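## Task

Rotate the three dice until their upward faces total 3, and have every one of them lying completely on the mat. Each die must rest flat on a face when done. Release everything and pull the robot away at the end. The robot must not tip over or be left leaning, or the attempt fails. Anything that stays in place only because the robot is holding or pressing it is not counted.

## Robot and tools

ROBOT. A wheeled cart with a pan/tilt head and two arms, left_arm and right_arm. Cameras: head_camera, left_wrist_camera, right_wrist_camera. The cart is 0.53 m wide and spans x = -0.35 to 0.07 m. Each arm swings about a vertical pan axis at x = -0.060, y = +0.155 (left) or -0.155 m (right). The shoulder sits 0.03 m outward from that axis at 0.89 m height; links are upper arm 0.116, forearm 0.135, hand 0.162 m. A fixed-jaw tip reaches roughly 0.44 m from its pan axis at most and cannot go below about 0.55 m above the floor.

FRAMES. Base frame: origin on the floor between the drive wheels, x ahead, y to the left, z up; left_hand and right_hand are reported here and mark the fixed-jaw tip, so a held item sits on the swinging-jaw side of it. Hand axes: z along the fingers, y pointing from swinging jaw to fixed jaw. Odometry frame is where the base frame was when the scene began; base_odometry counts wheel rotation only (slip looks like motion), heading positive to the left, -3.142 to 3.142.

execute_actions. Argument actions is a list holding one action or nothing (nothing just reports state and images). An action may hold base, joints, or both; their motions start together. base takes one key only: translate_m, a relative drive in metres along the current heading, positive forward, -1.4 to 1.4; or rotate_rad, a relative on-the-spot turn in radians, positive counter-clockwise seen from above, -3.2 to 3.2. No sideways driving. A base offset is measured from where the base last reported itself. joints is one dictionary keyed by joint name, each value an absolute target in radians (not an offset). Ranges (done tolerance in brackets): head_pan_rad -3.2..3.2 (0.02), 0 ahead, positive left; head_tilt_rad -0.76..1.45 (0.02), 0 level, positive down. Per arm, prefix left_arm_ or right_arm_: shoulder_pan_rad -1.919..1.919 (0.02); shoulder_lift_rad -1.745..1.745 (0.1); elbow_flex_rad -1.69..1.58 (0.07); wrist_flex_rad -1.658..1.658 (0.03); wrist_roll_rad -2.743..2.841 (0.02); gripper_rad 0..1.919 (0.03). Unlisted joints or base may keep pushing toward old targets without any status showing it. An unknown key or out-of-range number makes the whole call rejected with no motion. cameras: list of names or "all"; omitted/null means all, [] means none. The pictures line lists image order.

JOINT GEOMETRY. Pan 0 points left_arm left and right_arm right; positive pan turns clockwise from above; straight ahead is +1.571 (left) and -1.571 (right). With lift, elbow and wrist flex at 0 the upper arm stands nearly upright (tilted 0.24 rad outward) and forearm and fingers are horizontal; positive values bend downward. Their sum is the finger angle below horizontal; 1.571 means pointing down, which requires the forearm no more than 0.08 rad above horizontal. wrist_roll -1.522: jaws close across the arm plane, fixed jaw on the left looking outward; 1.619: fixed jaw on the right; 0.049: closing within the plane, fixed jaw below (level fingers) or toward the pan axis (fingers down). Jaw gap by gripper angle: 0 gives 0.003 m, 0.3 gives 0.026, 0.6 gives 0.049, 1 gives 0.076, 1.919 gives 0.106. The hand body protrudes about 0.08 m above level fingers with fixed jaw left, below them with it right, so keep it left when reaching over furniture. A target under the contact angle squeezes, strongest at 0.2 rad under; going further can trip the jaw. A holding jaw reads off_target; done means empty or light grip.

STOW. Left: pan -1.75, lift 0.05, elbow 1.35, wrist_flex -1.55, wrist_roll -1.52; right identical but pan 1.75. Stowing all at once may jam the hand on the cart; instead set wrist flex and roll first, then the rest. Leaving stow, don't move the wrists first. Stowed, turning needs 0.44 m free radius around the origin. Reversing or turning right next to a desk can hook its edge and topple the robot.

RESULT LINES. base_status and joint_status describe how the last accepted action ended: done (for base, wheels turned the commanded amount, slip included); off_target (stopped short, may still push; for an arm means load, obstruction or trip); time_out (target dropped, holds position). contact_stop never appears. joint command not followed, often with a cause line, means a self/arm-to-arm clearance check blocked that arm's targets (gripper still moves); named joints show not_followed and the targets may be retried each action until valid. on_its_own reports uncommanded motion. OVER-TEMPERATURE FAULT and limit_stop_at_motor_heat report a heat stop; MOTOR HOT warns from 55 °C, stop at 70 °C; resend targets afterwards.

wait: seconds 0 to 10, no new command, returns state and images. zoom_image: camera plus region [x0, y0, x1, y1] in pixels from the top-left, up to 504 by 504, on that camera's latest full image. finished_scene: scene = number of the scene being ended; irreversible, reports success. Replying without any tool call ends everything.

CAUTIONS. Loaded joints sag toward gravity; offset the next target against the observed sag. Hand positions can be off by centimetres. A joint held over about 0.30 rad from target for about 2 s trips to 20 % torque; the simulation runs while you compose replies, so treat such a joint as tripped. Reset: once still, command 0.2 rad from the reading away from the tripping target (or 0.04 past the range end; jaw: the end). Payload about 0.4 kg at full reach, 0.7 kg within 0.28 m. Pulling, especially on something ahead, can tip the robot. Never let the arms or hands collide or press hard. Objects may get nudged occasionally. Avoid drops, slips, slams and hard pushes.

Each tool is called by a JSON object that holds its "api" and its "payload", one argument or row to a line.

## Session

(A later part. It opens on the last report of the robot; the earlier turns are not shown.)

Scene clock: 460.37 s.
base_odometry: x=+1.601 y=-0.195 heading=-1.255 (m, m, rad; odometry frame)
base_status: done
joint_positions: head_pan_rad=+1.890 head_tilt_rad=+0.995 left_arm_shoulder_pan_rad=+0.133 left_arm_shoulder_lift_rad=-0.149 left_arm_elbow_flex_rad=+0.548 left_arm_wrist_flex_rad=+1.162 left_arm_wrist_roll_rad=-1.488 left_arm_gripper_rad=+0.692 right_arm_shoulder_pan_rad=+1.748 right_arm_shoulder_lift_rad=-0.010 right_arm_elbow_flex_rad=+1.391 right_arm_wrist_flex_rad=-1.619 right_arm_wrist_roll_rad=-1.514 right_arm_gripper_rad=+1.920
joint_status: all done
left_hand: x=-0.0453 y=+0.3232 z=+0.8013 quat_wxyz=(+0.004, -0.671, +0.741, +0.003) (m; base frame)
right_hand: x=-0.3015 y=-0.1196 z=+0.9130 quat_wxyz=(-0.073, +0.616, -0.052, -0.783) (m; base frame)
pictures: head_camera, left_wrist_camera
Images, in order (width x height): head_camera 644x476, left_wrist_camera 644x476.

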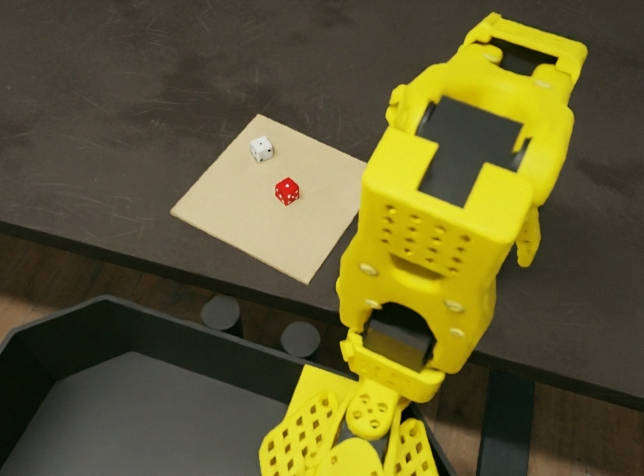

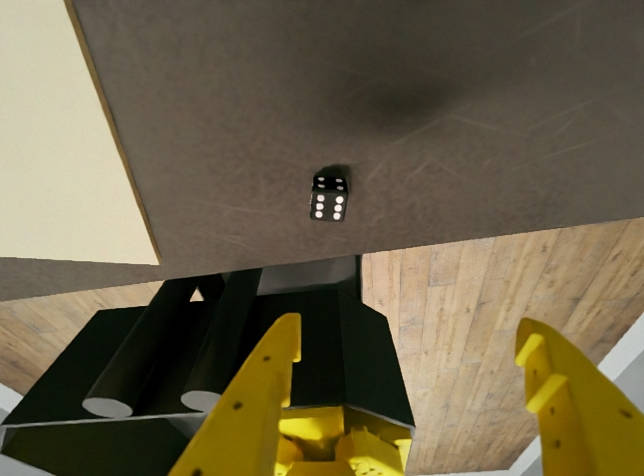

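{"api": "execute_actions", "payload": {
  "actions": [
    {"joints": {"left_arm_shoulder_pan_rad": 0.09, "left_arm_shoulder_lift_rad": 0.113, "left_arm_elbow_flex_rad": 0.66, "left_arm_wrist_flex_rad": 0.785, "left_arm_wrist_roll_rad": -1.61}}
  ],
  "cameras": ["left_wrist_camera"]
}}

Scene clock: 468.43 s.
base_odometry: x=+1.601 y=-0.195 heading=-1.255 (m, m, rad; odometry frame)
base_status: not commanded
joint_positions: head_pan_rad=+1.890 head_tilt_rad=+0.995 left_arm_shoulder_pan_rad=+0.101 left_arm_shoulder_lift_rad=+0.118 left_arm_elbow_flex_rad=+0.662 left_arm_wrist_flex_rad=+0.793 left_arm_wrist_roll_rad=-1.602 left_arm_gripper_rad=+0.692 right_arm_shoulder_pan_rad=+1.748 right_arm_shoulder_lift_rad=-0.010 right_arm_elbow_flex_rad=+1.391 right_arm_wrist_flex_rad=-1.619 right_arm_wrist_roll_rad=-1.514 right_arm_gripper_rad=+1.920
joint_status: all done
left_hand: x=-0.0505 y=+0.3262 z=+0.7509 quat_wxyz=(+0.000, -0.641, +0.768, +0.000) (m; base frame)
right_hand: x=-0.3015 y=-0.1196 z=+0.9130 quat_wxyz=(-0.073, +0.616, -0.052, -0.783) (m; base frame)
pictures: left_wrist_camera
Images, in order (width x height): left_wrist_camera 644x476.

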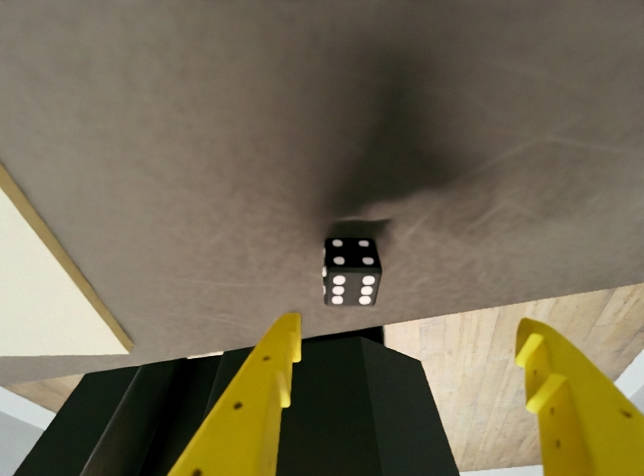

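{"api": "execute_actions", "payload": {
  "actions": [
    {"joints": {"left_arm_shoulder_lift_rad": 0.258, "left_arm_elbow_flex_rad": 0.665, "left_arm_wrist_flex_rad": 0.635}}
  ],
  "cameras": ["left_wrist_camera"]
}}

{"api": "execute_actions", "payload": {
  "actions": [
    {"joints": {"left_arm_gripper_rad": 0.03}}
  ],
  "cameras": ["left_wrist_camera"]
}}

Scene clock: 474.20 s.
base_odometry: x=+1.601 y=-0.195 heading=-1.255 (m, m, rad; odometry frame)
base_status: not commanded
joint_positions: head_pan_rad=+1.890 head_tilt_rad=+0.995 left_arm_shoulder_pan_rad=+0.101 left_arm_shoulder_lift_rad=+0.262 left_arm_elbow_flex_rad=+0.665 left_arm_wrist_flex_rad=+0.642 left_arm_wrist_roll_rad=-1.602 left_arm_gripper_rad=+0.692 right_arm_shoulder_pan_rad=+1.748 right_arm_shoulder_lift_rad=-0.010 right_arm_elbow_flex_rad=+1.391 right_arm_wrist_flex_rad=-1.619 right_arm_wrist_roll_rad=-1.514 right_arm_gripper_rad=+1.920
joint_status: all done
left_hand: x=-0.0504 y=+0.3274 z=+0.7302 quat_wxyz=(+0.001, -0.641, +0.768, +0.001) (m; base frame)
right_hand: x=-0.3015 y=-0.1196 z=+0.9130 quat_wxyz=(-0.073, +0.616, -0.052, -0.783) (m; base frame)
pictures: left_wrist_camera
Images, in order (width x height): left_wrist_camera 644x476.

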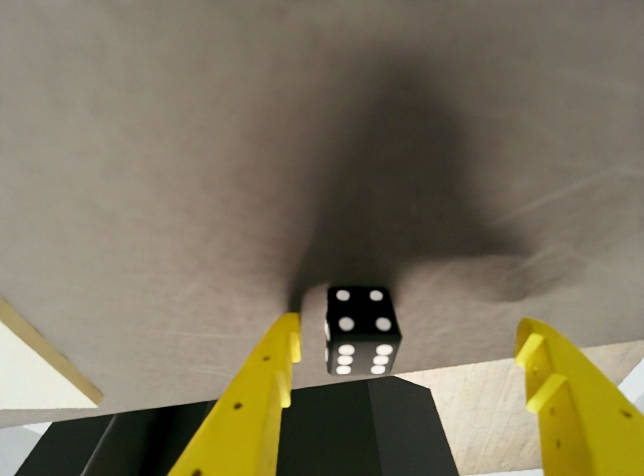

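Scene clock: 475.07 s.
base_odometry: x=+1.601 y=-0.195 heading=-1.255 (m, m, rad; odometry frame)
base_status: not commanded
joint_positions: head_pan_rad=+1.890 head_tilt_rad=+0.995 left_arm_shoulder_pan_rad=+0.101 left_arm_shoulder_lift_rad=+0.262 left_arm_elbow_flex_rad=+0.665 left_arm_wrist_flex_rad=+0.642 left_arm_wrist_roll_rad=-1.602 left_arm_gripper_rad=+0.175 right_arm_shoulder_pan_rad=+1.748 right_arm_shoulder_lift_rad=-0.010 right_arm_elbow_flex_rad=+1.391 right_arm_wrist_flex_rad=-1.619 right_arm_wrist_roll_rad=-1.514 right_arm_gripper_rad=+1.920
joint_status: left_arm_gripper_rad off_target (ended at +0.175, target +0.030)
left_hand: x=-0.0504 y=+0.3274 z=+0.7302 quat_wxyz=(+0.001, -0.641, +0.768, +0.001) (m; base frame)
right_hand: x=-0.3015 y=-0.1196 z=+0.9130 quat_wxyz=(-0.073, +0.616, -0.052, -0.783) (m; base frame)
pictures: left_wrist_camera
Images, in order (width x height): left_wrist_camera 644x476.

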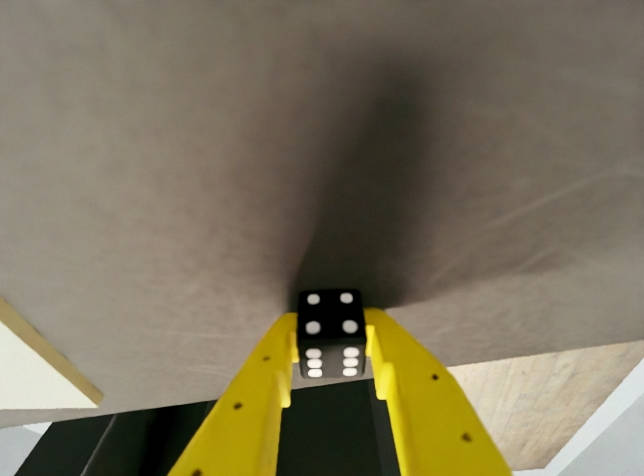

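{"api": "execute_actions", "payload": {
  "actions": [
    {"joints": {"left_arm_shoulder_lift_rad": -0.2, "left_arm_elbow_flex_rad": 0.55, "left_arm_wrist_flex_rad": 1.18}}
  ],
  "cameras": []
}}

{"api": "execute_actions", "payload": {
  "actions": [
    {"joints": {"left_arm_shoulder_pan_rad": 0.8, "left_arm_wrist_roll_rad": -1.52, "left_arm_wrist_flex_rad": -1.1, "head_pan_rad": 1.15, "head_tilt_rad": 0.95}}
  ],
  "cameras": ["head_camera"]
}}

{"api": "execute_actions", "payload": {
  "actions": [
    {"joints": {"left_arm_shoulder_lift_rad": 0.93, "left_arm_elbow_flex_rad": 0.29, "left_arm_wrist_flex_rad": -1.1}}
  ],
  "cameras": ["head_camera", "left_wrist_camera"]
}}

Scene clock: 480.63 s.
base_odometry: x=+1.601 y=-0.195 heading=-1.255 (m, m, rad; odometry frame)
base_status: not commanded
joint_positions: head_pan_rad=+1.890 head_tilt_rad=+0.995 left_arm_shoulder_pan_rad=+0.101 left_arm_shoulder_lift_rad=-0.169 left_arm_elbow_flex_rad=+0.580 left_arm_wrist_flex_rad=+1.171 left_arm_wrist_roll_rad=-1.602 left_arm_gripper_rad=+0.175 right_arm_shoulder_pan_rad=+1.748 right_arm_shoulder_lift_rad=-0.010 right_arm_elbow_flex_rad=+1.391 right_arm_wrist_flex_rad=-1.619 right_arm_wrist_roll_rad=-1.514 right_arm_gripper_rad=+1.920
joint_status: all done
left_hand: x=-0.0513 y=+0.3182 z=+0.8000 quat_wxyz=(-0.004, -0.640, +0.768, -0.004) (m; base frame)
right_hand: x=-0.3015 y=-0.1196 z=+0.9130 quat_wxyz=(-0.073, +0.616, -0.052, -0.783) (m; base frame)
pictures: none
No camera images: the call's "cameras" was empty. Leave "cameras" out to get every camera's image.

Scene clock: 482.90 s.
base_odometry: x=+1.601 y=-0.195 heading=-1.255 (m, m, rad; odometry frame)
base_status: not commanded
joint_positions: head_pan_rad=+1.160 head_tilt_rad=+0.965 left_arm_shoulder_pan_rad=+0.789 left_arm_shoulder_lift_rad=-0.169 left_arm_elbow_flex_rad=+0.580 left_arm_wrist_flex_rad=-1.085 left_arm_wrist_roll_rad=-1.528 left_arm_gripper_rad=+0.175 right_arm_shoulder_pan_rad=+1.748 right_arm_shoulder_lift_rad=-0.010 right_arm_elbow_flex_rad=+1.391 right_arm_wrist_flex_rad=-1.619 right_arm_wrist_roll_rad=-1.514 right_arm_gripper_rad=+1.920
joint_status: all done
left_hand: x=+0.1407 y=+0.3650 z=+1.0605 quat_wxyz=(+0.832, -0.164, +0.401, +0.346) (m; base frame)
right_hand: x=-0.3015 y=-0.1196 z=+0.9130 quat_wxyz=(-0.073, +0.616, -0.052, -0.783) (m; base frame)
pictures: head_camera
Images, in order (width x height): head_camera 644x476.

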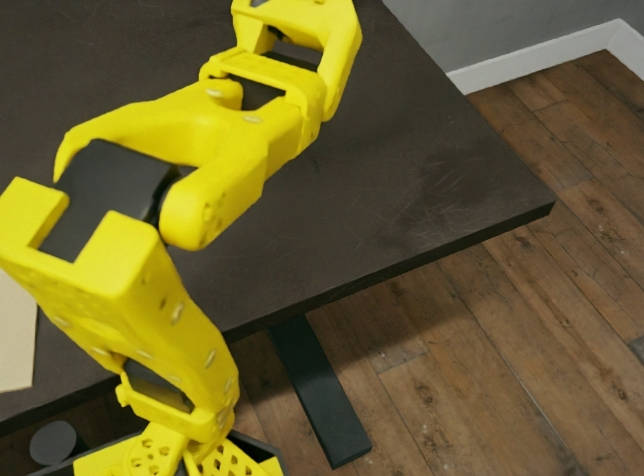

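Scene clock: 484.40 s.
base_odometry: x=+1.601 y=-0.195 heading=-1.255 (m, m, rad; odometry frame)
base_status: not commanded
joint_positions: head_pan_rad=+1.160 head_tilt_rad=+0.965 left_arm_shoulder_pan_rad=+0.789 left_arm_shoulder_lift_rad=+0.944 left_arm_elbow_flex_rad=+0.318 left_arm_wrist_flex_rad=-1.087 left_arm_wrist_roll_rad=-1.528 left_arm_gripper_rad=+0.175 right_arm_shoulder_pan_rad=+1.748 right_arm_shoulder_lift_rad=-0.010 right_arm_elbow_flex_rad=+1.391 right_arm_wrist_flex_rad=-1.619 right_arm_wrist_roll_rad=-1.514 right_arm_gripper_rad=+1.920
joint_status: all done
left_hand: x=+0.1773 y=+0.4013 z=+0.7820 quat_wxyz=(+0.593, -0.290, +0.710, +0.246) (m; base frame)
right_hand: x=-0.3015 y=-0.1196 z=+0.9130 quat_wxyz=(-0.073, +0.616, -0.052, -0.783) (m; base frame)
pictures: head_camera, left_wrist_camera
Images, in order (width x height): head_camera 644x476, left_wrist_camera 644x476.

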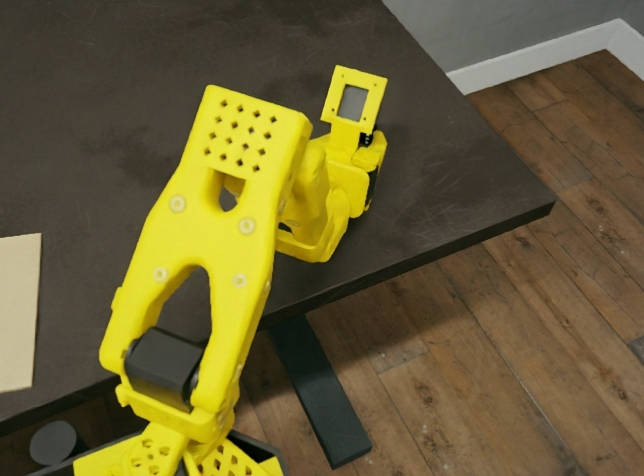

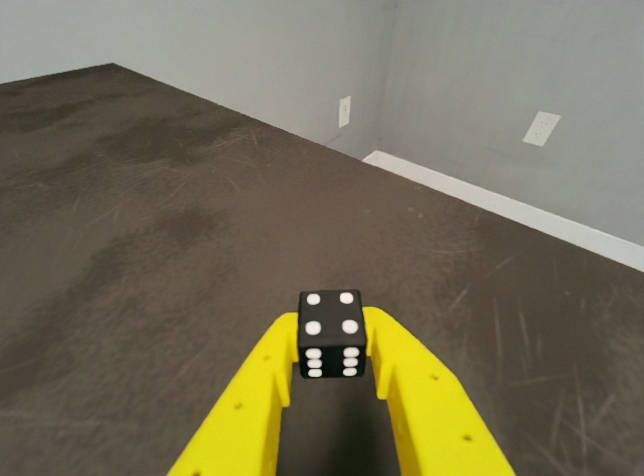

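{"api": "execute_actions", "payload": {
  "actions": [
    {"joints": {"left_arm_shoulder_lift_rad": 1.25, "left_arm_elbow_flex_rad": 0.01, "left_arm_wrist_flex_rad": -1.16}}
  ],
  "cameras": []
}}

{"api": "execute_actions", "payload": {
  "actions": [
    {"joints": {"left_arm_shoulder_lift_rad": 1.29}}
  ],
  "cameras": ["left_wrist_camera"]
}}

Scene clock: 490.13 s.
base_odometry: x=+1.601 y=-0.195 heading=-1.255 (m, m, rad; odometry frame)
base_status: not commanded
joint_positions: head_pan_rad=+1.160 head_tilt_rad=+0.965 left_arm_shoulder_pan_rad=+0.789 left_arm_shoulder_lift_rad=+1.265 left_arm_elbow_flex_rad=+0.037 left_arm_wrist_flex_rad=-1.145 left_arm_wrist_roll_rad=-1.528 left_arm_gripper_rad=+0.175 right_arm_shoulder_pan_rad=+1.748 right_arm_shoulder_lift_rad=-0.010 right_arm_elbow_flex_rad=+1.391 right_arm_wrist_flex_rad=-1.619 right_arm_wrist_roll_rad=-1.514 right_arm_gripper_rad=+1.920
joint_status: all done
left_hand: x=+0.1798 y=+0.4038 z=+0.7471 quat_wxyz=(+0.600, -0.287, +0.704, +0.249) (m; base frame)
right_hand: x=-0.3015 y=-0.1196 z=+0.9130 quat_wxyz=(-0.073, +0.616, -0.052, -0.783) (m; base frame)
pictures: none
No camera images: the call's "cameras" was empty. Leave "cameras" out to get every camera's image.

Scene clock: 490.67 s.
base_odometry: x=+1.601 y=-0.195 heading=-1.255 (m, m, rad; odometry frame)
base_status: not commanded
joint_positions: head_pan_rad=+1.160 head_tilt_rad=+0.965 left_arm_shoulder_pan_rad=+0.791 left_arm_shoulder_lift_rad=+1.294 left_arm_elbow_flex_rad=+0.028 left_arm_wrist_flex_rad=-1.153 left_arm_wrist_roll_rad=-1.528 left_arm_gripper_rad=+0.175 right_arm_shoulder_pan_rad=+1.748 right_arm_shoulder_lift_rad=-0.010 right_arm_elbow_flex_rad=+1.391 right_arm_wrist_flex_rad=-1.619 right_arm_wrist_roll_rad=-1.514 right_arm_gripper_rad=+1.920
joint_status: all done
left_hand: x=+0.1782 y=+0.4015 z=+0.7410 quat_wxyz=(+0.595, -0.288, +0.708, +0.247) (m; base frame)
right_hand: x=-0.3015 y=-0.1196 z=+0.9130 quat_wxyz=(-0.073, +0.616, -0.052, -0.783) (m; base frame)
pictures: left_wrist_camera
Images, in order (width x height): left_wrist_camera 644x476.

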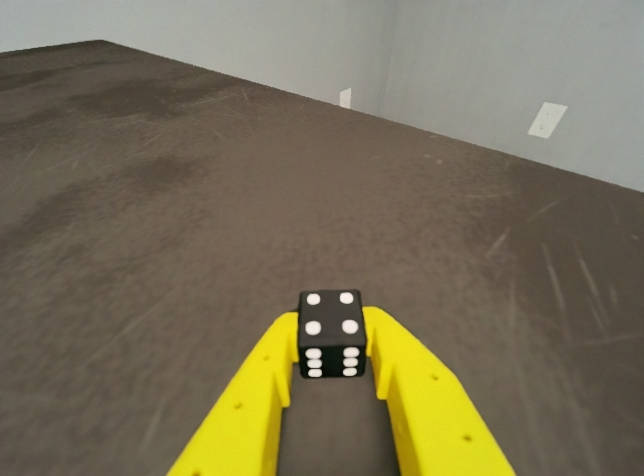

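{"api": "execute_actions", "payload": {
  "actions": [
    {"joints": {"left_arm_gripper_rad": 0.6}}
  ],
  "cameras": ["left_wrist_camera"]
}}

{"api": "execute_actions", "payload": {
  "actions": [
    {"joints": {"left_arm_shoulder_pan_rad": 0.765, "left_arm_shoulder_lift_rad": 0.9}}
  ],
  "cameras": []
}}

Scene clock: 494.23 s.
base_odometry: x=+1.601 y=-0.195 heading=-1.255 (m, m, rad; odometry frame)
base_status: not commanded
joint_positions: head_pan_rad=+1.160 head_tilt_rad=+0.965 left_arm_shoulder_pan_rad=+0.791 left_arm_shoulder_lift_rad=+1.296 left_arm_elbow_flex_rad=+0.027 left_arm_wrist_flex_rad=-1.153 left_arm_wrist_roll_rad=-1.528 left_arm_gripper_rad=+0.590 right_arm_shoulder_pan_rad=+1.748 right_arm_shoulder_lift_rad=-0.010 right_arm_elbow_flex_rad=+1.391 right_arm_wrist_flex_rad=-1.619 right_arm_wrist_roll_rad=-1.514 right_arm_gripper_rad=+1.920
joint_status: all done
left_hand: x=+0.1783 y=+0.4015 z=+0.7408 quat_wxyz=(+0.595, -0.288, +0.708, +0.247) (m; base frame)
right_hand: x=-0.3015 y=-0.1196 z=+0.9130 quat_wxyz=(-0.073, +0.616, -0.052, -0.783) (m; base frame)
pictures: left_wrist_camera
Images, in order (width x height): left_wrist_camera 644x476.

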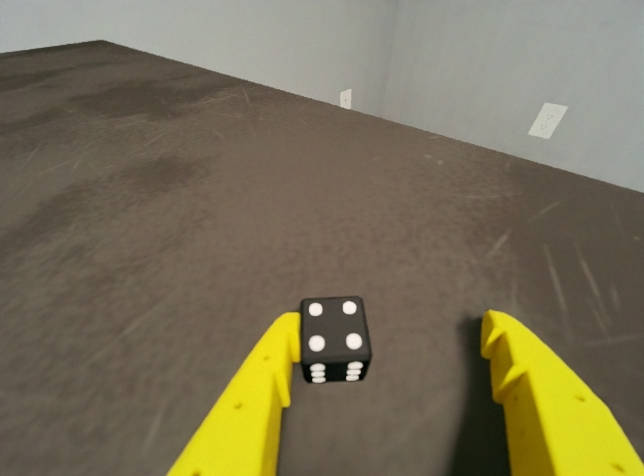

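Scene clock: 495.23 s.
base_odometry: x=+1.601 y=-0.195 heading=-1.255 (m, m, rad; odometry frame)
base_status: not commanded
joint_positions: head_pan_rad=+1.160 head_tilt_rad=+0.965 left_arm_shoulder_pan_rad=+0.774 left_arm_shoulder_lift_rad=+0.954 left_arm_elbow_flex_rad=+0.027 left_arm_wrist_flex_rad=-1.153 left_arm_wrist_roll_rad=-1.528 left_arm_gripper_rad=+0.592 right_arm_shoulder_pan_rad=+1.748 right_arm_shoulder_lift_rad=-0.010 right_arm_elbow_flex_rad=+1.391 right_arm_wrist_flex_rad=-1.619 right_arm_wrist_roll_rad=-1.514 right_arm_gripper_rad=+1.920
joint_status: all done
left_hand: x=+0.1973 y=+0.4293 z=+0.8545 quat_wxyz=(+0.704, -0.248, +0.594, +0.299) (m; base frame)
right_hand: x=-0.3015 y=-0.1196 z=+0.9130 quat_wxyz=(-0.073, +0.616, -0.052, -0.783) (m; base frame)
pictures: none
No camera images: the call's "cameras" was empty. Leave "cameras" out to get every camera's image.

{"api": "execute_actions", "payload": {
  "actions": [
    {"base": {"translate_m": 0.2}, "joints": {"left_arm_shoulder_pan_rad": 0.09, "left_arm_shoulder_lift_rad": 0.62, "left_arm_elbow_flex_rad": -0.69, "left_arm_wrist_flex_rad": 1.57, "left_arm_wrist_roll_rad": -2.225, "left_arm_gripper_rad": 0.7, "head_pan_rad": 1.9, "head_tilt_rad": 1.0}}
  ],
  "cameras": ["head_camera", "left_wrist_camera"]
}}

Scene clock: 503.37 s.
base_odometry: x=+1.663 y=-0.385 heading=-1.256 (m, m, rad; odometry frame)
base_status: done
joint_positions: head_pan_rad=+1.890 head_tilt_rad=+0.995 left_arm_shoulder_pan_rad=+0.098 left_arm_shoulder_lift_rad=+0.671 left_arm_elbow_flex_rad=-0.654 left_arm_wrist_flex_rad=+1.563 left_arm_wrist_roll_rad=-2.217 left_arm_gripper_rad=+0.692 right_arm_shoulder_pan_rad=+1.748 right_arm_shoulder_lift_rad=-0.010 right_arm_elbow_flex_rad=+1.391 right_arm_wrist_flex_rad=-1.619 right_arm_wrist_roll_rad=-1.514 right_arm_gripper_rad=+1.920
joint_status: all done
left_hand: x=-0.0406 y=+0.4151 z=+0.8071 quat_wxyz=(-0.002, -0.379, +0.925, -0.004) (m; base frame)
right_hand: x=-0.3015 y=-0.1196 z=+0.9130 quat_wxyz=(-0.073, +0.616, -0.052, -0.783) (m; base frame)
pictures: head_camera, left_wrist_camera
Images, in order (width x height): head_camera 644x476, left_wrist_camera 644x476.

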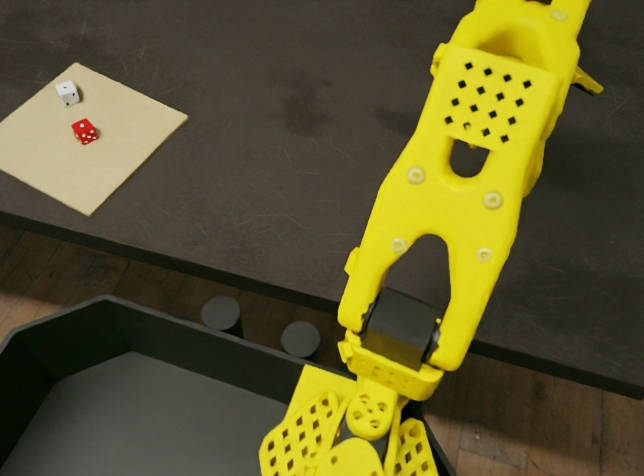

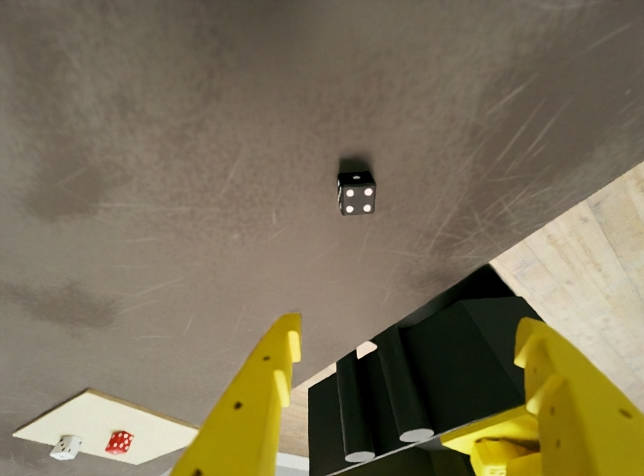

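{"api": "execute_actions", "payload": {
  "actions": [
    {"joints": {"left_arm_shoulder_pan_rad": 0.137, "left_arm_shoulder_lift_rad": 0.735, "left_arm_elbow_flex_rad": -0.372, "left_arm_wrist_flex_rad": 1.185, "left_arm_wrist_roll_rad": -2.18}}
  ],
  "cameras": ["left_wrist_camera"]
}}

Scene clock: 509.97 s.
base_odometry: x=+1.663 y=-0.385 heading=-1.256 (m, m, rad; odometry frame)
base_status: not commanded
joint_positions: head_pan_rad=+1.890 head_tilt_rad=+0.995 left_arm_shoulder_pan_rad=+0.128 left_arm_shoulder_lift_rad=+0.751 left_arm_elbow_flex_rad=-0.371 left_arm_wrist_flex_rad=+1.191 left_arm_wrist_roll_rad=-2.188 left_arm_gripper_rad=+0.692 right_arm_shoulder_pan_rad=+1.748 right_arm_shoulder_lift_rad=-0.010 right_arm_elbow_flex_rad=+1.391 right_arm_wrist_flex_rad=-1.619 right_arm_wrist_roll_rad=-1.514 right_arm_gripper_rad=+1.920
joint_status: all done
left_hand: x=-0.0330 y=+0.4130 z=+0.7513 quat_wxyz=(+0.000, -0.379, +0.926, -0.001) (m; base frame)
right_hand: x=-0.3015 y=-0.1196 z=+0.9130 quat_wxyz=(-0.073, +0.616, -0.052, -0.783) (m; base frame)
pictures: left_wrist_camera
Images, in order (width x height): left_wrist_camera 644x476.

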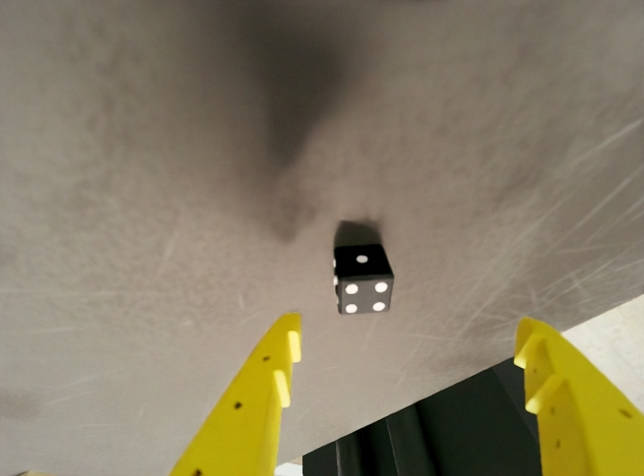

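{"api": "execute_actions", "payload": {
  "actions": [
    {"joints": {"left_arm_shoulder_lift_rad": 0.82, "left_arm_elbow_flex_rad": -0.365, "left_arm_wrist_flex_rad": 1.095}}
  ],
  "cameras": ["left_wrist_camera"]
}}

{"api": "execute_actions", "payload": {
  "actions": [
    {"joints": {"left_arm_gripper_rad": 0.03}}
  ],
  "cameras": ["left_wrist_camera"]
}}

Scene clock: 515.53 s.
base_odometry: x=+1.663 y=-0.385 heading=-1.256 (m, m, rad; odometry frame)
base_status: not commanded
joint_positions: head_pan_rad=+1.890 head_tilt_rad=+0.995 left_arm_shoulder_pan_rad=+0.128 left_arm_shoulder_lift_rad=+0.837 left_arm_elbow_flex_rad=-0.363 left_arm_wrist_flex_rad=+1.102 left_arm_wrist_roll_rad=-2.188 left_arm_gripper_rad=+0.692 right_arm_shoulder_pan_rad=+1.748 right_arm_shoulder_lift_rad=-0.010 right_arm_elbow_flex_rad=+1.391 right_arm_wrist_flex_rad=-1.619 right_arm_wrist_roll_rad=-1.514 right_arm_gripper_rad=+1.920
joint_status: all done
left_hand: x=-0.0330 y=+0.4126 z=+0.7311 quat_wxyz=(-0.001, -0.379, +0.926, -0.003) (m; base frame)
right_hand: x=-0.3015 y=-0.1196 z=+0.9130 quat_wxyz=(-0.073, +0.616, -0.052, -0.783) (m; base frame)
pictures: left_wrist_camera
Images, in order (width x height): left_wrist_camera 644x476.

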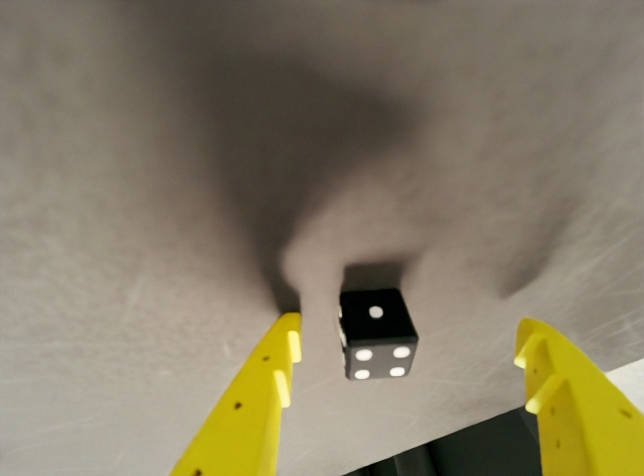

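Scene clock: 516.40 s.
base_odometry: x=+1.663 y=-0.385 heading=-1.256 (m, m, rad; odometry frame)
base_status: not commanded
joint_positions: head_pan_rad=+1.890 head_tilt_rad=+0.995 left_arm_shoulder_pan_rad=+0.128 left_arm_shoulder_lift_rad=+0.837 left_arm_elbow_flex_rad=-0.363 left_arm_wrist_flex_rad=+1.102 left_arm_wrist_roll_rad=-2.188 left_arm_gripper_rad=+0.175 right_arm_shoulder_pan_rad=+1.748 right_arm_shoulder_lift_rad=-0.010 right_arm_elbow_flex_rad=+1.391 right_arm_wrist_flex_rad=-1.619 right_arm_wrist_roll_rad=-1.514 right_arm_gripper_rad=+1.920
joint_status: left_arm_gripper_rad off_target (ended at +0.175, target +0.030)
left_hand: x=-0.0330 y=+0.4126 z=+0.7311 quat_wxyz=(-0.001, -0.379, +0.926, -0.003) (m; base frame)
right_hand: x=-0.3015 y=-0.1196 z=+0.9130 quat_wxyz=(-0.073, +0.616, -0.052, -0.783) (m; base frame)
pictures: left_wrist_camera
Images, in order (width x height): left_wrist_camera 644x476.

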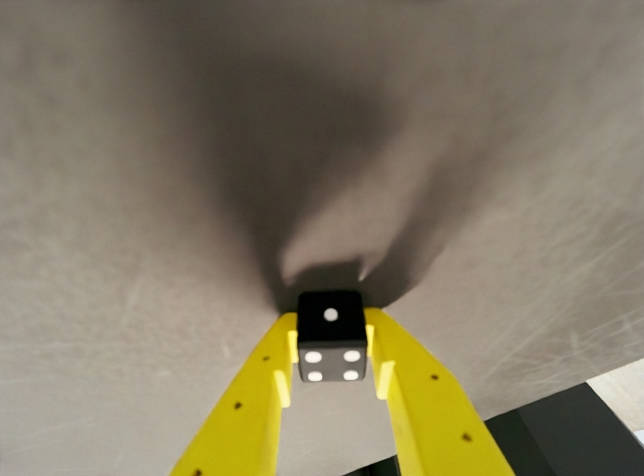

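{"api": "execute_actions", "payload": {
  "actions": [
    {"joints": {"left_arm_shoulder_lift_rad": 0.6, "left_arm_elbow_flex_rad": -0.68, "left_arm_wrist_flex_rad": 1.57}}
  ],
  "cameras": []
}}

{"api": "execute_actions", "payload": {
  "actions": [
    {"base": {"translate_m": -0.06}, "joints": {"left_arm_shoulder_pan_rad": -0.757, "left_arm_wrist_roll_rad": -1.52, "left_arm_wrist_flex_rad": -1.1, "head_pan_rad": 2.1, "head_tilt_rad": 0.9}}
  ],
  "cameras": []
}}

{"api": "execute_actions", "payload": {
  "actions": [
    {"joints": {"left_arm_shoulder_lift_rad": 0.93, "left_arm_elbow_flex_rad": 0.29, "left_arm_wrist_flex_rad": -1.1}}
  ],
  "cameras": ["head_camera", "left_wrist_camera"]
}}

Scene clock: 531.43 s.
base_odometry: x=+1.663 y=-0.385 heading=-1.256 (m, m, rad; odometry frame)
base_status: not commanded
joint_positions: head_pan_rad=+1.890 head_tilt_rad=+0.995 left_arm_shoulder_pan_rad=+0.128 left_arm_shoulder_lift_rad=+0.650 left_arm_elbow_flex_rad=-0.644 left_arm_wrist_flex_rad=+1.563 left_arm_wrist_roll_rad=-2.188 left_arm_gripper_rad=+0.175 right_arm_shoulder_pan_rad=+1.748 right_arm_shoulder_lift_rad=-0.010 right_arm_elbow_flex_rad=+1.391 right_arm_wrist_flex_rad=-1.619 right_arm_wrist_roll_rad=-1.514 right_arm_gripper_rad=+1.920
joint_status: all done
left_hand: x=-0.0328 y=+0.4144 z=+0.8105 quat_wxyz=(+0.000, -0.379, +0.926, +0.001) (m; base frame)
right_hand: x=-0.3015 y=-0.1196 z=+0.9130 quat_wxyz=(-0.073, +0.616, -0.052, -0.783) (m; base frame)
pictures: none
No camera images: the call's "cameras" was empty. Leave "cameras" out to get every camera's image.

Scene clock: 533.93 s.
base_odometry: x=+1.645 y=-0.328 heading=-1.256 (m, m, rad; odometry frame)
base_status: done
joint_positions: head_pan_rad=+2.090 head_tilt_rad=+0.915 left_arm_shoulder_pan_rad=-0.748 left_arm_shoulder_lift_rad=+0.650 left_arm_elbow_flex_rad=-0.644 left_arm_wrist_flex_rad=-1.090 left_arm_wrist_roll_rad=-1.528 left_arm_gripper_rad=+0.175 right_arm_shoulder_pan_rad=+1.748 right_arm_shoulder_lift_rad=-0.010 right_arm_elbow_flex_rad=+1.391 right_arm_wrist_flex_rad=-1.619 right_arm_wrist_roll_rad=-1.514 right_arm_gripper_rad=+1.920
joint_status: all done
left_hand: x=-0.2908 y=+0.3925 z=+1.1128 quat_wxyz=(+0.385, -0.221, +0.097, +0.891) (m; base frame)
right_hand: x=-0.3015 y=-0.1196 z=+0.9130 quat_wxyz=(-0.073, +0.616, -0.052, -0.783) (m; base frame)
pictures: none
No camera images: the call's "cameras" was empty. Leave "cameras" out to get every camera's image.

Scene clock: 535.30 s.
base_odometry: x=+1.645 y=-0.328 heading=-1.256 (m, m, rad; odometry frame)
base_status: not commanded
joint_positions: head_pan_rad=+2.090 head_tilt_rad=+0.915 left_arm_shoulder_pan_rad=-0.748 left_arm_shoulder_lift_rad=+0.951 left_arm_elbow_flex_rad=+0.291 left_arm_wrist_flex_rad=-1.090 left_arm_wrist_roll_rad=-1.528 left_arm_gripper_rad=+0.175 right_arm_shoulder_pan_rad=+1.748 right_arm_shoulder_lift_rad=-0.010 right_arm_elbow_flex_rad=+1.391 right_arm_wrist_flex_rad=-1.619 right_arm_wrist_roll_rad=-1.514 right_arm_gripper_rad=+1.920
joint_status: all done
left_hand: x=-0.3006 y=+0.4031 z=+0.7863 quat_wxyz=(+0.259, -0.694, +0.306, +0.598) (m; base frame)
right_hand: x=-0.3015 y=-0.1196 z=+0.9130 quat_wxyz=(-0.073, +0.616, -0.052, -0.783) (m; base frame)
pictures: head_camera, left_wrist_camera
Images, in order (width x height): head_camera 644x476, left_wrist_camera 644x476.

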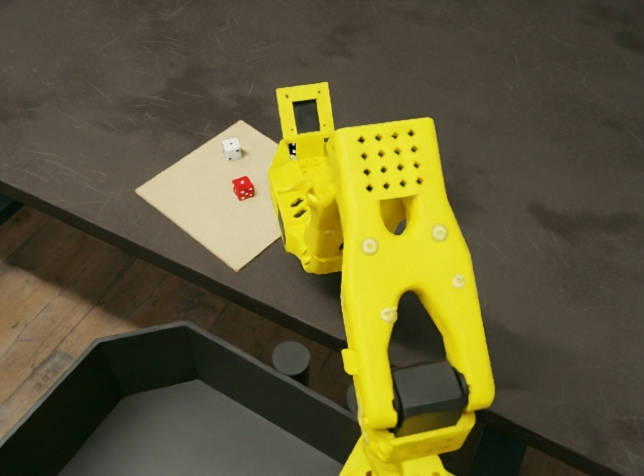

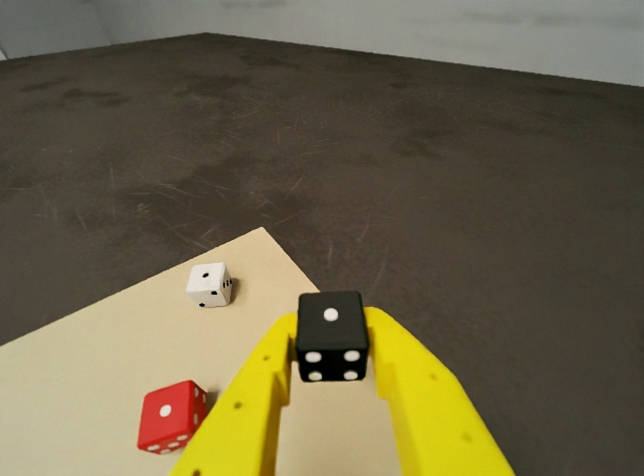

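{"api": "execute_actions", "payload": {
  "actions": [
    {"joints": {"left_arm_shoulder_lift_rad": 1.22, "left_arm_elbow_flex_rad": 0.03, "left_arm_wrist_flex_rad": -1.16}}
  ],
  "cameras": ["head_camera", "left_wrist_camera"]
}}

Scene clock: 541.07 s.
base_odometry: x=+1.645 y=-0.328 heading=-1.256 (m, m, rad; odometry frame)
base_status: not commanded
joint_positions: head_pan_rad=+2.090 head_tilt_rad=+0.915 left_arm_shoulder_pan_rad=-0.748 left_arm_shoulder_lift_rad=+1.236 left_arm_elbow_flex_rad=+0.057 left_arm_wrist_flex_rad=-1.145 left_arm_wrist_roll_rad=-1.528 left_arm_gripper_rad=+0.175 right_arm_shoulder_pan_rad=+1.748 right_arm_shoulder_lift_rad=-0.010 right_arm_elbow_flex_rad=+1.391 right_arm_wrist_flex_rad=-1.619 right_arm_wrist_roll_rad=-1.514 right_arm_gripper_rad=+1.920
joint_status: all done
left_hand: x=-0.3013 y=+0.4039 z=+0.7523 quat_wxyz=(+0.259, -0.693, +0.305, +0.599) (m; base frame)
right_hand: x=-0.3015 y=-0.1196 z=+0.9130 quat_wxyz=(-0.073, +0.616, -0.052, -0.783) (m; base frame)
pictures: head_camera, left_wrist_camera
Images, in order (width x height): head_camera 644x476, left_wrist_camera 644x476.

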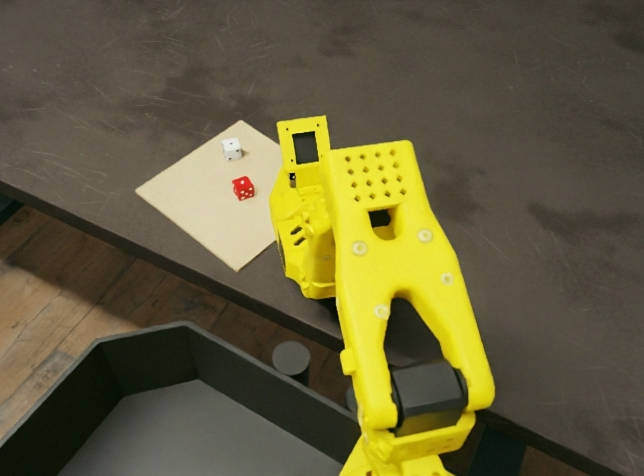

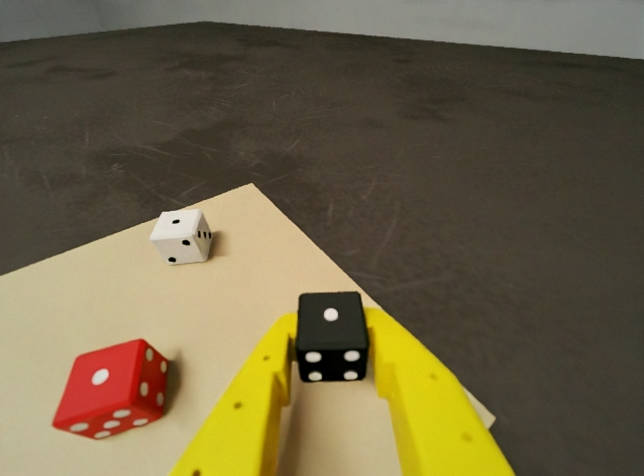

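{"api": "execute_actions", "payload": {
  "actions": [
    {"joints": {"left_arm_shoulder_pan_rad": -0.78, "left_arm_elbow_flex_rad": 0.125, "left_arm_wrist_flex_rad": -1.23}}
  ],
  "cameras": ["left_wrist_camera"]
}}

Scene clock: 548.33 s.
base_odometry: x=+1.645 y=-0.328 heading=-1.256 (m, m, rad; odometry frame)
base_status: not commanded
joint_positions: head_pan_rad=+2.090 head_tilt_rad=+0.915 left_arm_shoulder_pan_rad=-0.771 left_arm_shoulder_lift_rad=+1.236 left_arm_elbow_flex_rad=+0.123 left_arm_wrist_flex_rad=-1.214 left_arm_wrist_roll_rad=-1.528 left_arm_gripper_rad=+0.175 right_arm_shoulder_pan_rad=+1.748 right_arm_shoulder_lift_rad=-0.010 right_arm_elbow_flex_rad=+1.391 right_arm_wrist_flex_rad=-1.619 right_arm_wrist_roll_rad=-1.514 right_arm_gripper_rad=+1.920
joint_status: all done
left_hand: x=-0.3011 y=+0.3922 z=+0.7503 quat_wxyz=(+0.253, -0.696, +0.297, +0.603) (m; base frame)
right_hand: x=-0.3015 y=-0.1196 z=+0.9130 quat_wxyz=(-0.073, +0.616, -0.052, -0.783) (m; base frame)
pictures: left_wrist_camera
Images, in order (width x height): left_wrist_camera 644x476.

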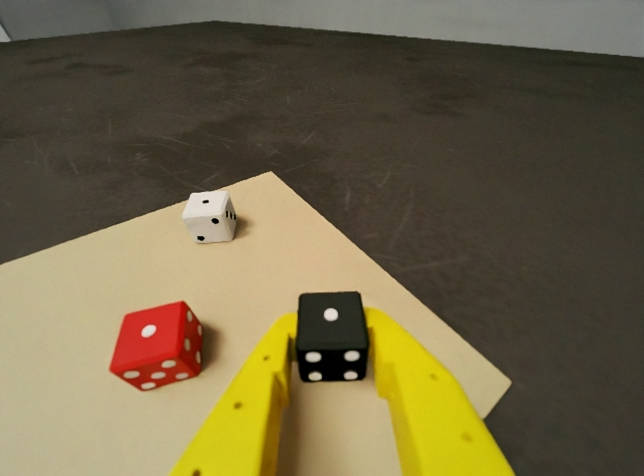

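{"api": "execute_actions", "payload": {
  "actions": [
    {"joints": {"left_arm_shoulder_lift_rad": 1.245}}
  ],
  "cameras": ["left_wrist_camera"]
}}

Scene clock: 551.27 s.
base_odometry: x=+1.645 y=-0.328 heading=-1.256 (m, m, rad; odometry frame)
base_status: not commanded
joint_positions: head_pan_rad=+2.090 head_tilt_rad=+0.915 left_arm_shoulder_pan_rad=-0.771 left_arm_shoulder_lift_rad=+1.257 left_arm_elbow_flex_rad=+0.123 left_arm_wrist_flex_rad=-1.214 left_arm_wrist_roll_rad=-1.528 left_arm_gripper_rad=+0.175 right_arm_shoulder_pan_rad=+1.748 right_arm_shoulder_lift_rad=-0.010 right_arm_elbow_flex_rad=+1.391 right_arm_wrist_flex_rad=-1.619 right_arm_wrist_roll_rad=-1.514 right_arm_gripper_rad=+1.920
joint_status: all done
left_hand: x=-0.2989 y=+0.3899 z=+0.7437 quat_wxyz=(+0.250, -0.702, +0.300, +0.596) (m; base frame)
right_hand: x=-0.3015 y=-0.1196 z=+0.9130 quat_wxyz=(-0.073, +0.616, -0.052, -0.783) (m; base frame)
pictures: left_wrist_camera
Images, in order (width x height): left_wrist_camera 644x476.

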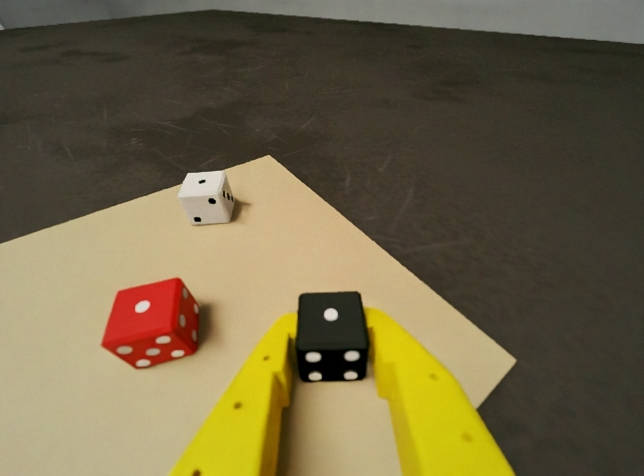

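{"api": "execute_actions", "payload": {
  "actions": []
}}

Scene clock: 559.53 s.
base_odometry: x=+1.645 y=-0.328 heading=-1.256 (m, m, rad; odometry frame)
base_status: not commanded
joint_positions: head_pan_rad=+2.090 head_tilt_rad=+0.915 left_arm_shoulder_pan_rad=-0.771 left_arm_shoulder_lift_rad=+1.257 left_arm_elbow_flex_rad=+0.123 left_arm_wrist_flex_rad=-1.214 left_arm_wrist_roll_rad=-1.528 left_arm_gripper_rad=+0.175 right_arm_shoulder_pan_rad=+1.748 right_arm_shoulder_lift_rad=-0.010 right_arm_elbow_flex_rad=+1.391 right_arm_wrist_flex_rad=-1.619 right_arm_wrist_roll_rad=-1.514 right_arm_gripper_rad=+1.920
joint_status: all done
left_hand: x=-0.2989 y=+0.3899 z=+0.7437 quat_wxyz=(+0.250, -0.702, +0.300, +0.596) (m; base frame)
right_hand: x=-0.3015 y=-0.1196 z=+0.9130 quat_wxyz=(-0.073, +0.616, -0.052, -0.783) (m; base frame)
pictures: head_camera, left_wrist_camera, right_wrist_camera
Images, in order (width x height): head_camera 644x476, left_wrist_camera 644x476, right_wrist_camera 644x476.

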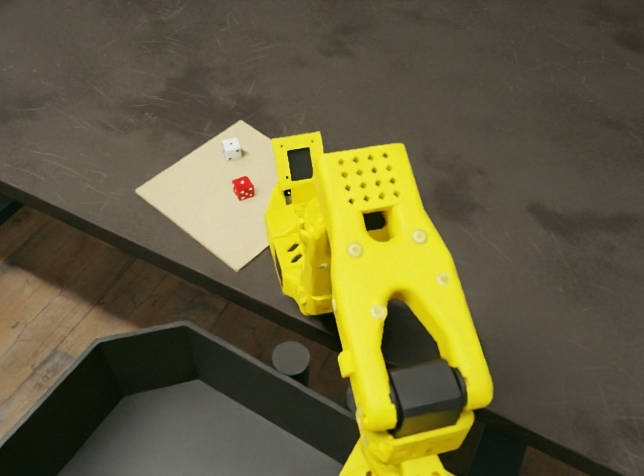

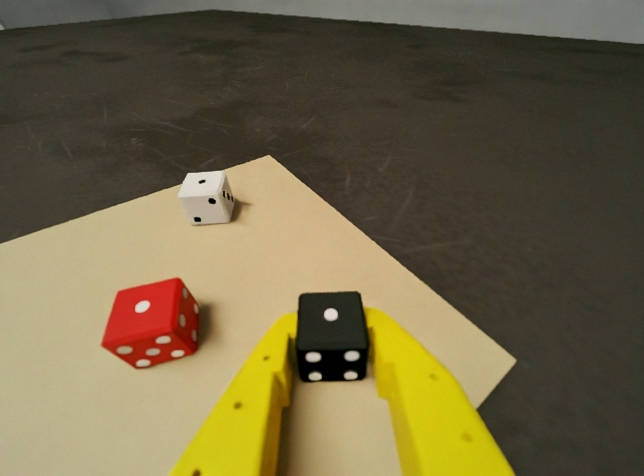

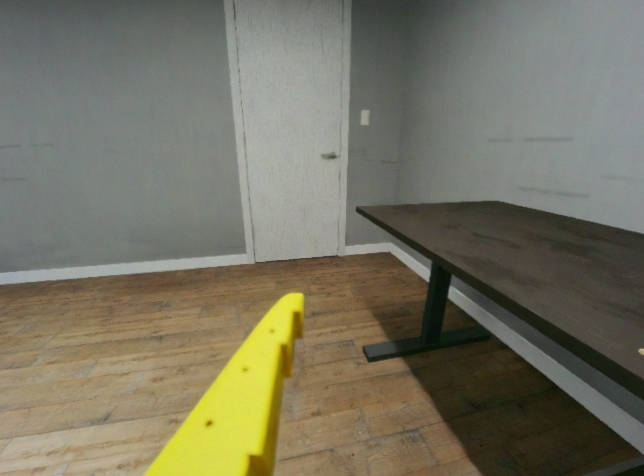

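{"api": "execute_actions", "payload": {
  "actions": [
    {"joints": {"left_arm_gripper_rad": 0.5}}
  ],
  "cameras": ["left_wrist_camera"]
}}

Scene clock: 562.03 s.
base_odometry: x=+1.645 y=-0.328 heading=-1.256 (m, m, rad; odometry frame)
base_status: not commanded
joint_positions: head_pan_rad=+2.090 head_tilt_rad=+0.915 left_arm_shoulder_pan_rad=-0.771 left_arm_shoulder_lift_rad=+1.257 left_arm_elbow_flex_rad=+0.123 left_arm_wrist_flex_rad=-1.214 left_arm_wrist_roll_rad=-1.528 left_arm_gripper_rad=+0.491 right_arm_shoulder_pan_rad=+1.748 right_arm_shoulder_lift_rad=-0.010 right_arm_elbow_flex_rad=+1.391 right_arm_wrist_flex_rad=-1.619 right_arm_wrist_roll_rad=-1.514 right_arm_gripper_rad=+1.920
joint_status: all done
left_hand: x=-0.2989 y=+0.3899 z=+0.7437 quat_wxyz=(+0.250, -0.702, +0.300, +0.596) (m; base frame)
right_hand: x=-0.3015 y=-0.1196 z=+0.9130 quat_wxyz=(-0.073, +0.616, -0.052, -0.783) (m; base frame)
pictures: left_wrist_camera
Images, in order (width x height): left_wrist_camera 644x476.

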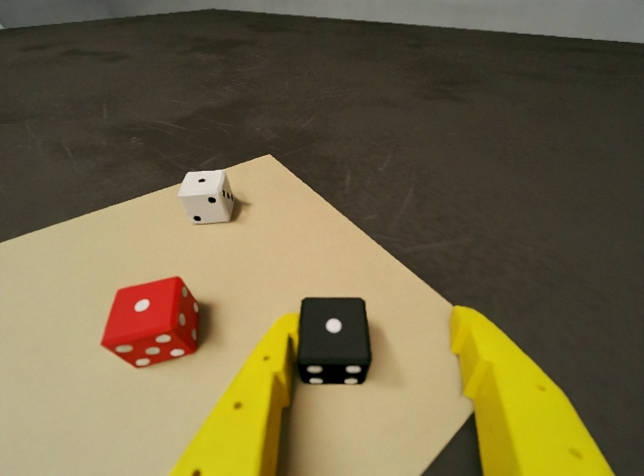

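{"api": "execute_actions", "payload": {
  "actions": [
    {"joints": {"left_arm_shoulder_pan_rad": -0.79, "left_arm_shoulder_lift_rad": 0.9}}
  ],
  "cameras": ["left_wrist_camera", "head_camera"]
}}

Scene clock: 565.43 s.
base_odometry: x=+1.645 y=-0.328 heading=-1.256 (m, m, rad; odometry frame)
base_status: not commanded
joint_positions: head_pan_rad=+2.090 head_tilt_rad=+0.915 left_arm_shoulder_pan_rad=-0.781 left_arm_shoulder_lift_rad=+0.952 left_arm_elbow_flex_rad=+0.125 left_arm_wrist_flex_rad=-1.215 left_arm_wrist_roll_rad=-1.528 left_arm_gripper_rad=+0.492 right_arm_shoulder_pan_rad=+1.748 right_arm_shoulder_lift_rad=-0.010 right_arm_elbow_flex_rad=+1.391 right_arm_wrist_flex_rad=-1.619 right_arm_wrist_roll_rad=-1.514 right_arm_gripper_rad=+1.920
joint_status: all done
left_hand: x=-0.3232 y=+0.4093 z=+0.8421 quat_wxyz=(+0.288, -0.605, +0.254, +0.697) (m; base frame)
right_hand: x=-0.3015 y=-0.1196 z=+0.9130 quat_wxyz=(-0.073, +0.616, -0.052, -0.783) (m; base frame)
pictures: head_camera, left_wrist_camera
Images, in order (width x height): head_camera 644x476, left_wrist_camera 644x476.

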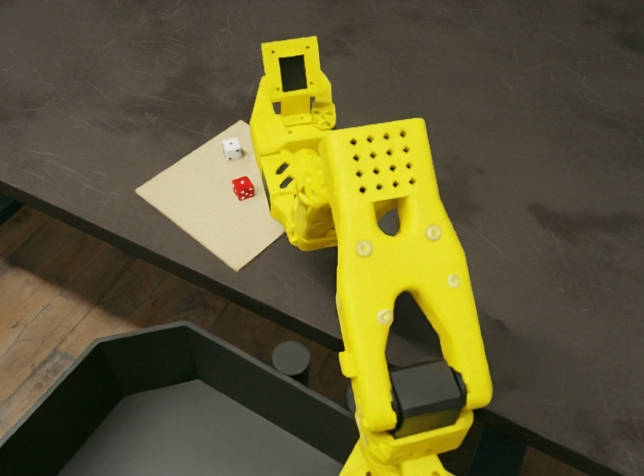

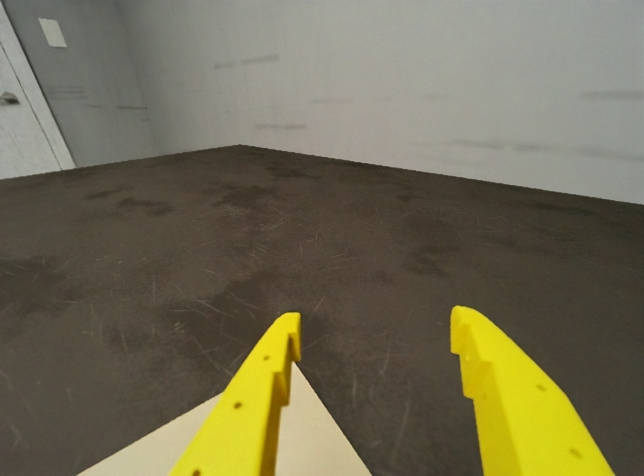

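Swing the arm away so I can see the mat.

{"api": "execute_actions", "payload": {
  "actions": [
    {"joints": {"left_arm_shoulder_pan_rad": 0.3, "left_arm_shoulder_lift_rad": 0.4}}
  ],
  "cameras": ["head_camera"]
}}

{"api": "zoom_image", "payload": {
  "camera": "head_camera",
  "region": [110, 90, 380, 290]
}}

Scene clock: 570.30 s.
base_odometry: x=+1.645 y=-0.328 heading=-1.256 (m, m, rad; odometry frame)
base_status: not commanded
joint_positions: head_pan_rad=+2.090 head_tilt_rad=+0.915 left_arm_shoulder_pan_rad=+0.291 left_arm_shoulder_lift_rad=+0.451 left_arm_elbow_flex_rad=+0.126 left_arm_wrist_flex_rad=-1.215 left_arm_wrist_roll_rad=-1.528 left_arm_gripper_rad=+0.492 right_arm_shoulder_pan_rad=+1.748 right_arm_shoulder_lift_rad=-0.010 right_arm_elbow_flex_rad=+1.391 right_arm_wrist_flex_rad=-1.619 right_arm_wrist_roll_rad=-1.514 right_arm_gripper_rad=+1.920
joint_status: all done
left_hand: x=+0.0328 y=+0.4921 z=+1.0094 quat_wxyz=(+0.715, -0.267, +0.361, +0.536) (m; base frame)
right_hand: x=-0.3015 y=-0.1196 z=+0.9130 quat_wxyz=(-0.073, +0.616, -0.052, -0.783) (m; base frame)
pictures: head_camera
Images, in order (width x height): head_camera 644x476.

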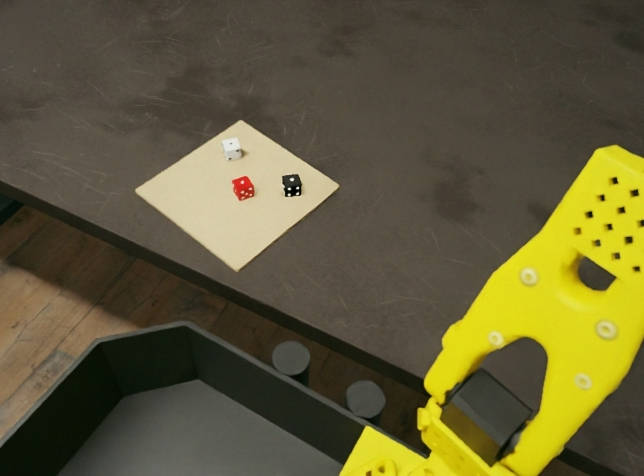

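Region (110, 90, 380, 290) of head_camera's 644x476 image, scaled by 1.867; it fills the top 373 rows of this view, and the rest is white.

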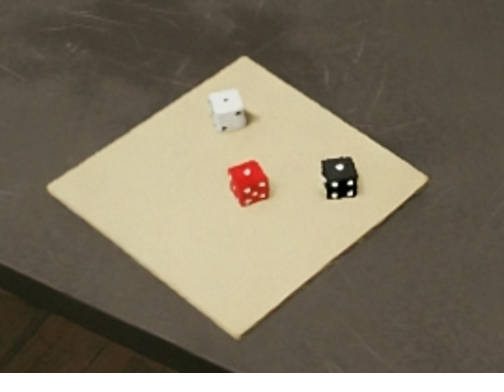

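All three dice show 1 and sit fully on the mat.

{"api": "finished_scene", "payload": {
  "scene": 1
}}

The scene is finished: the task was done.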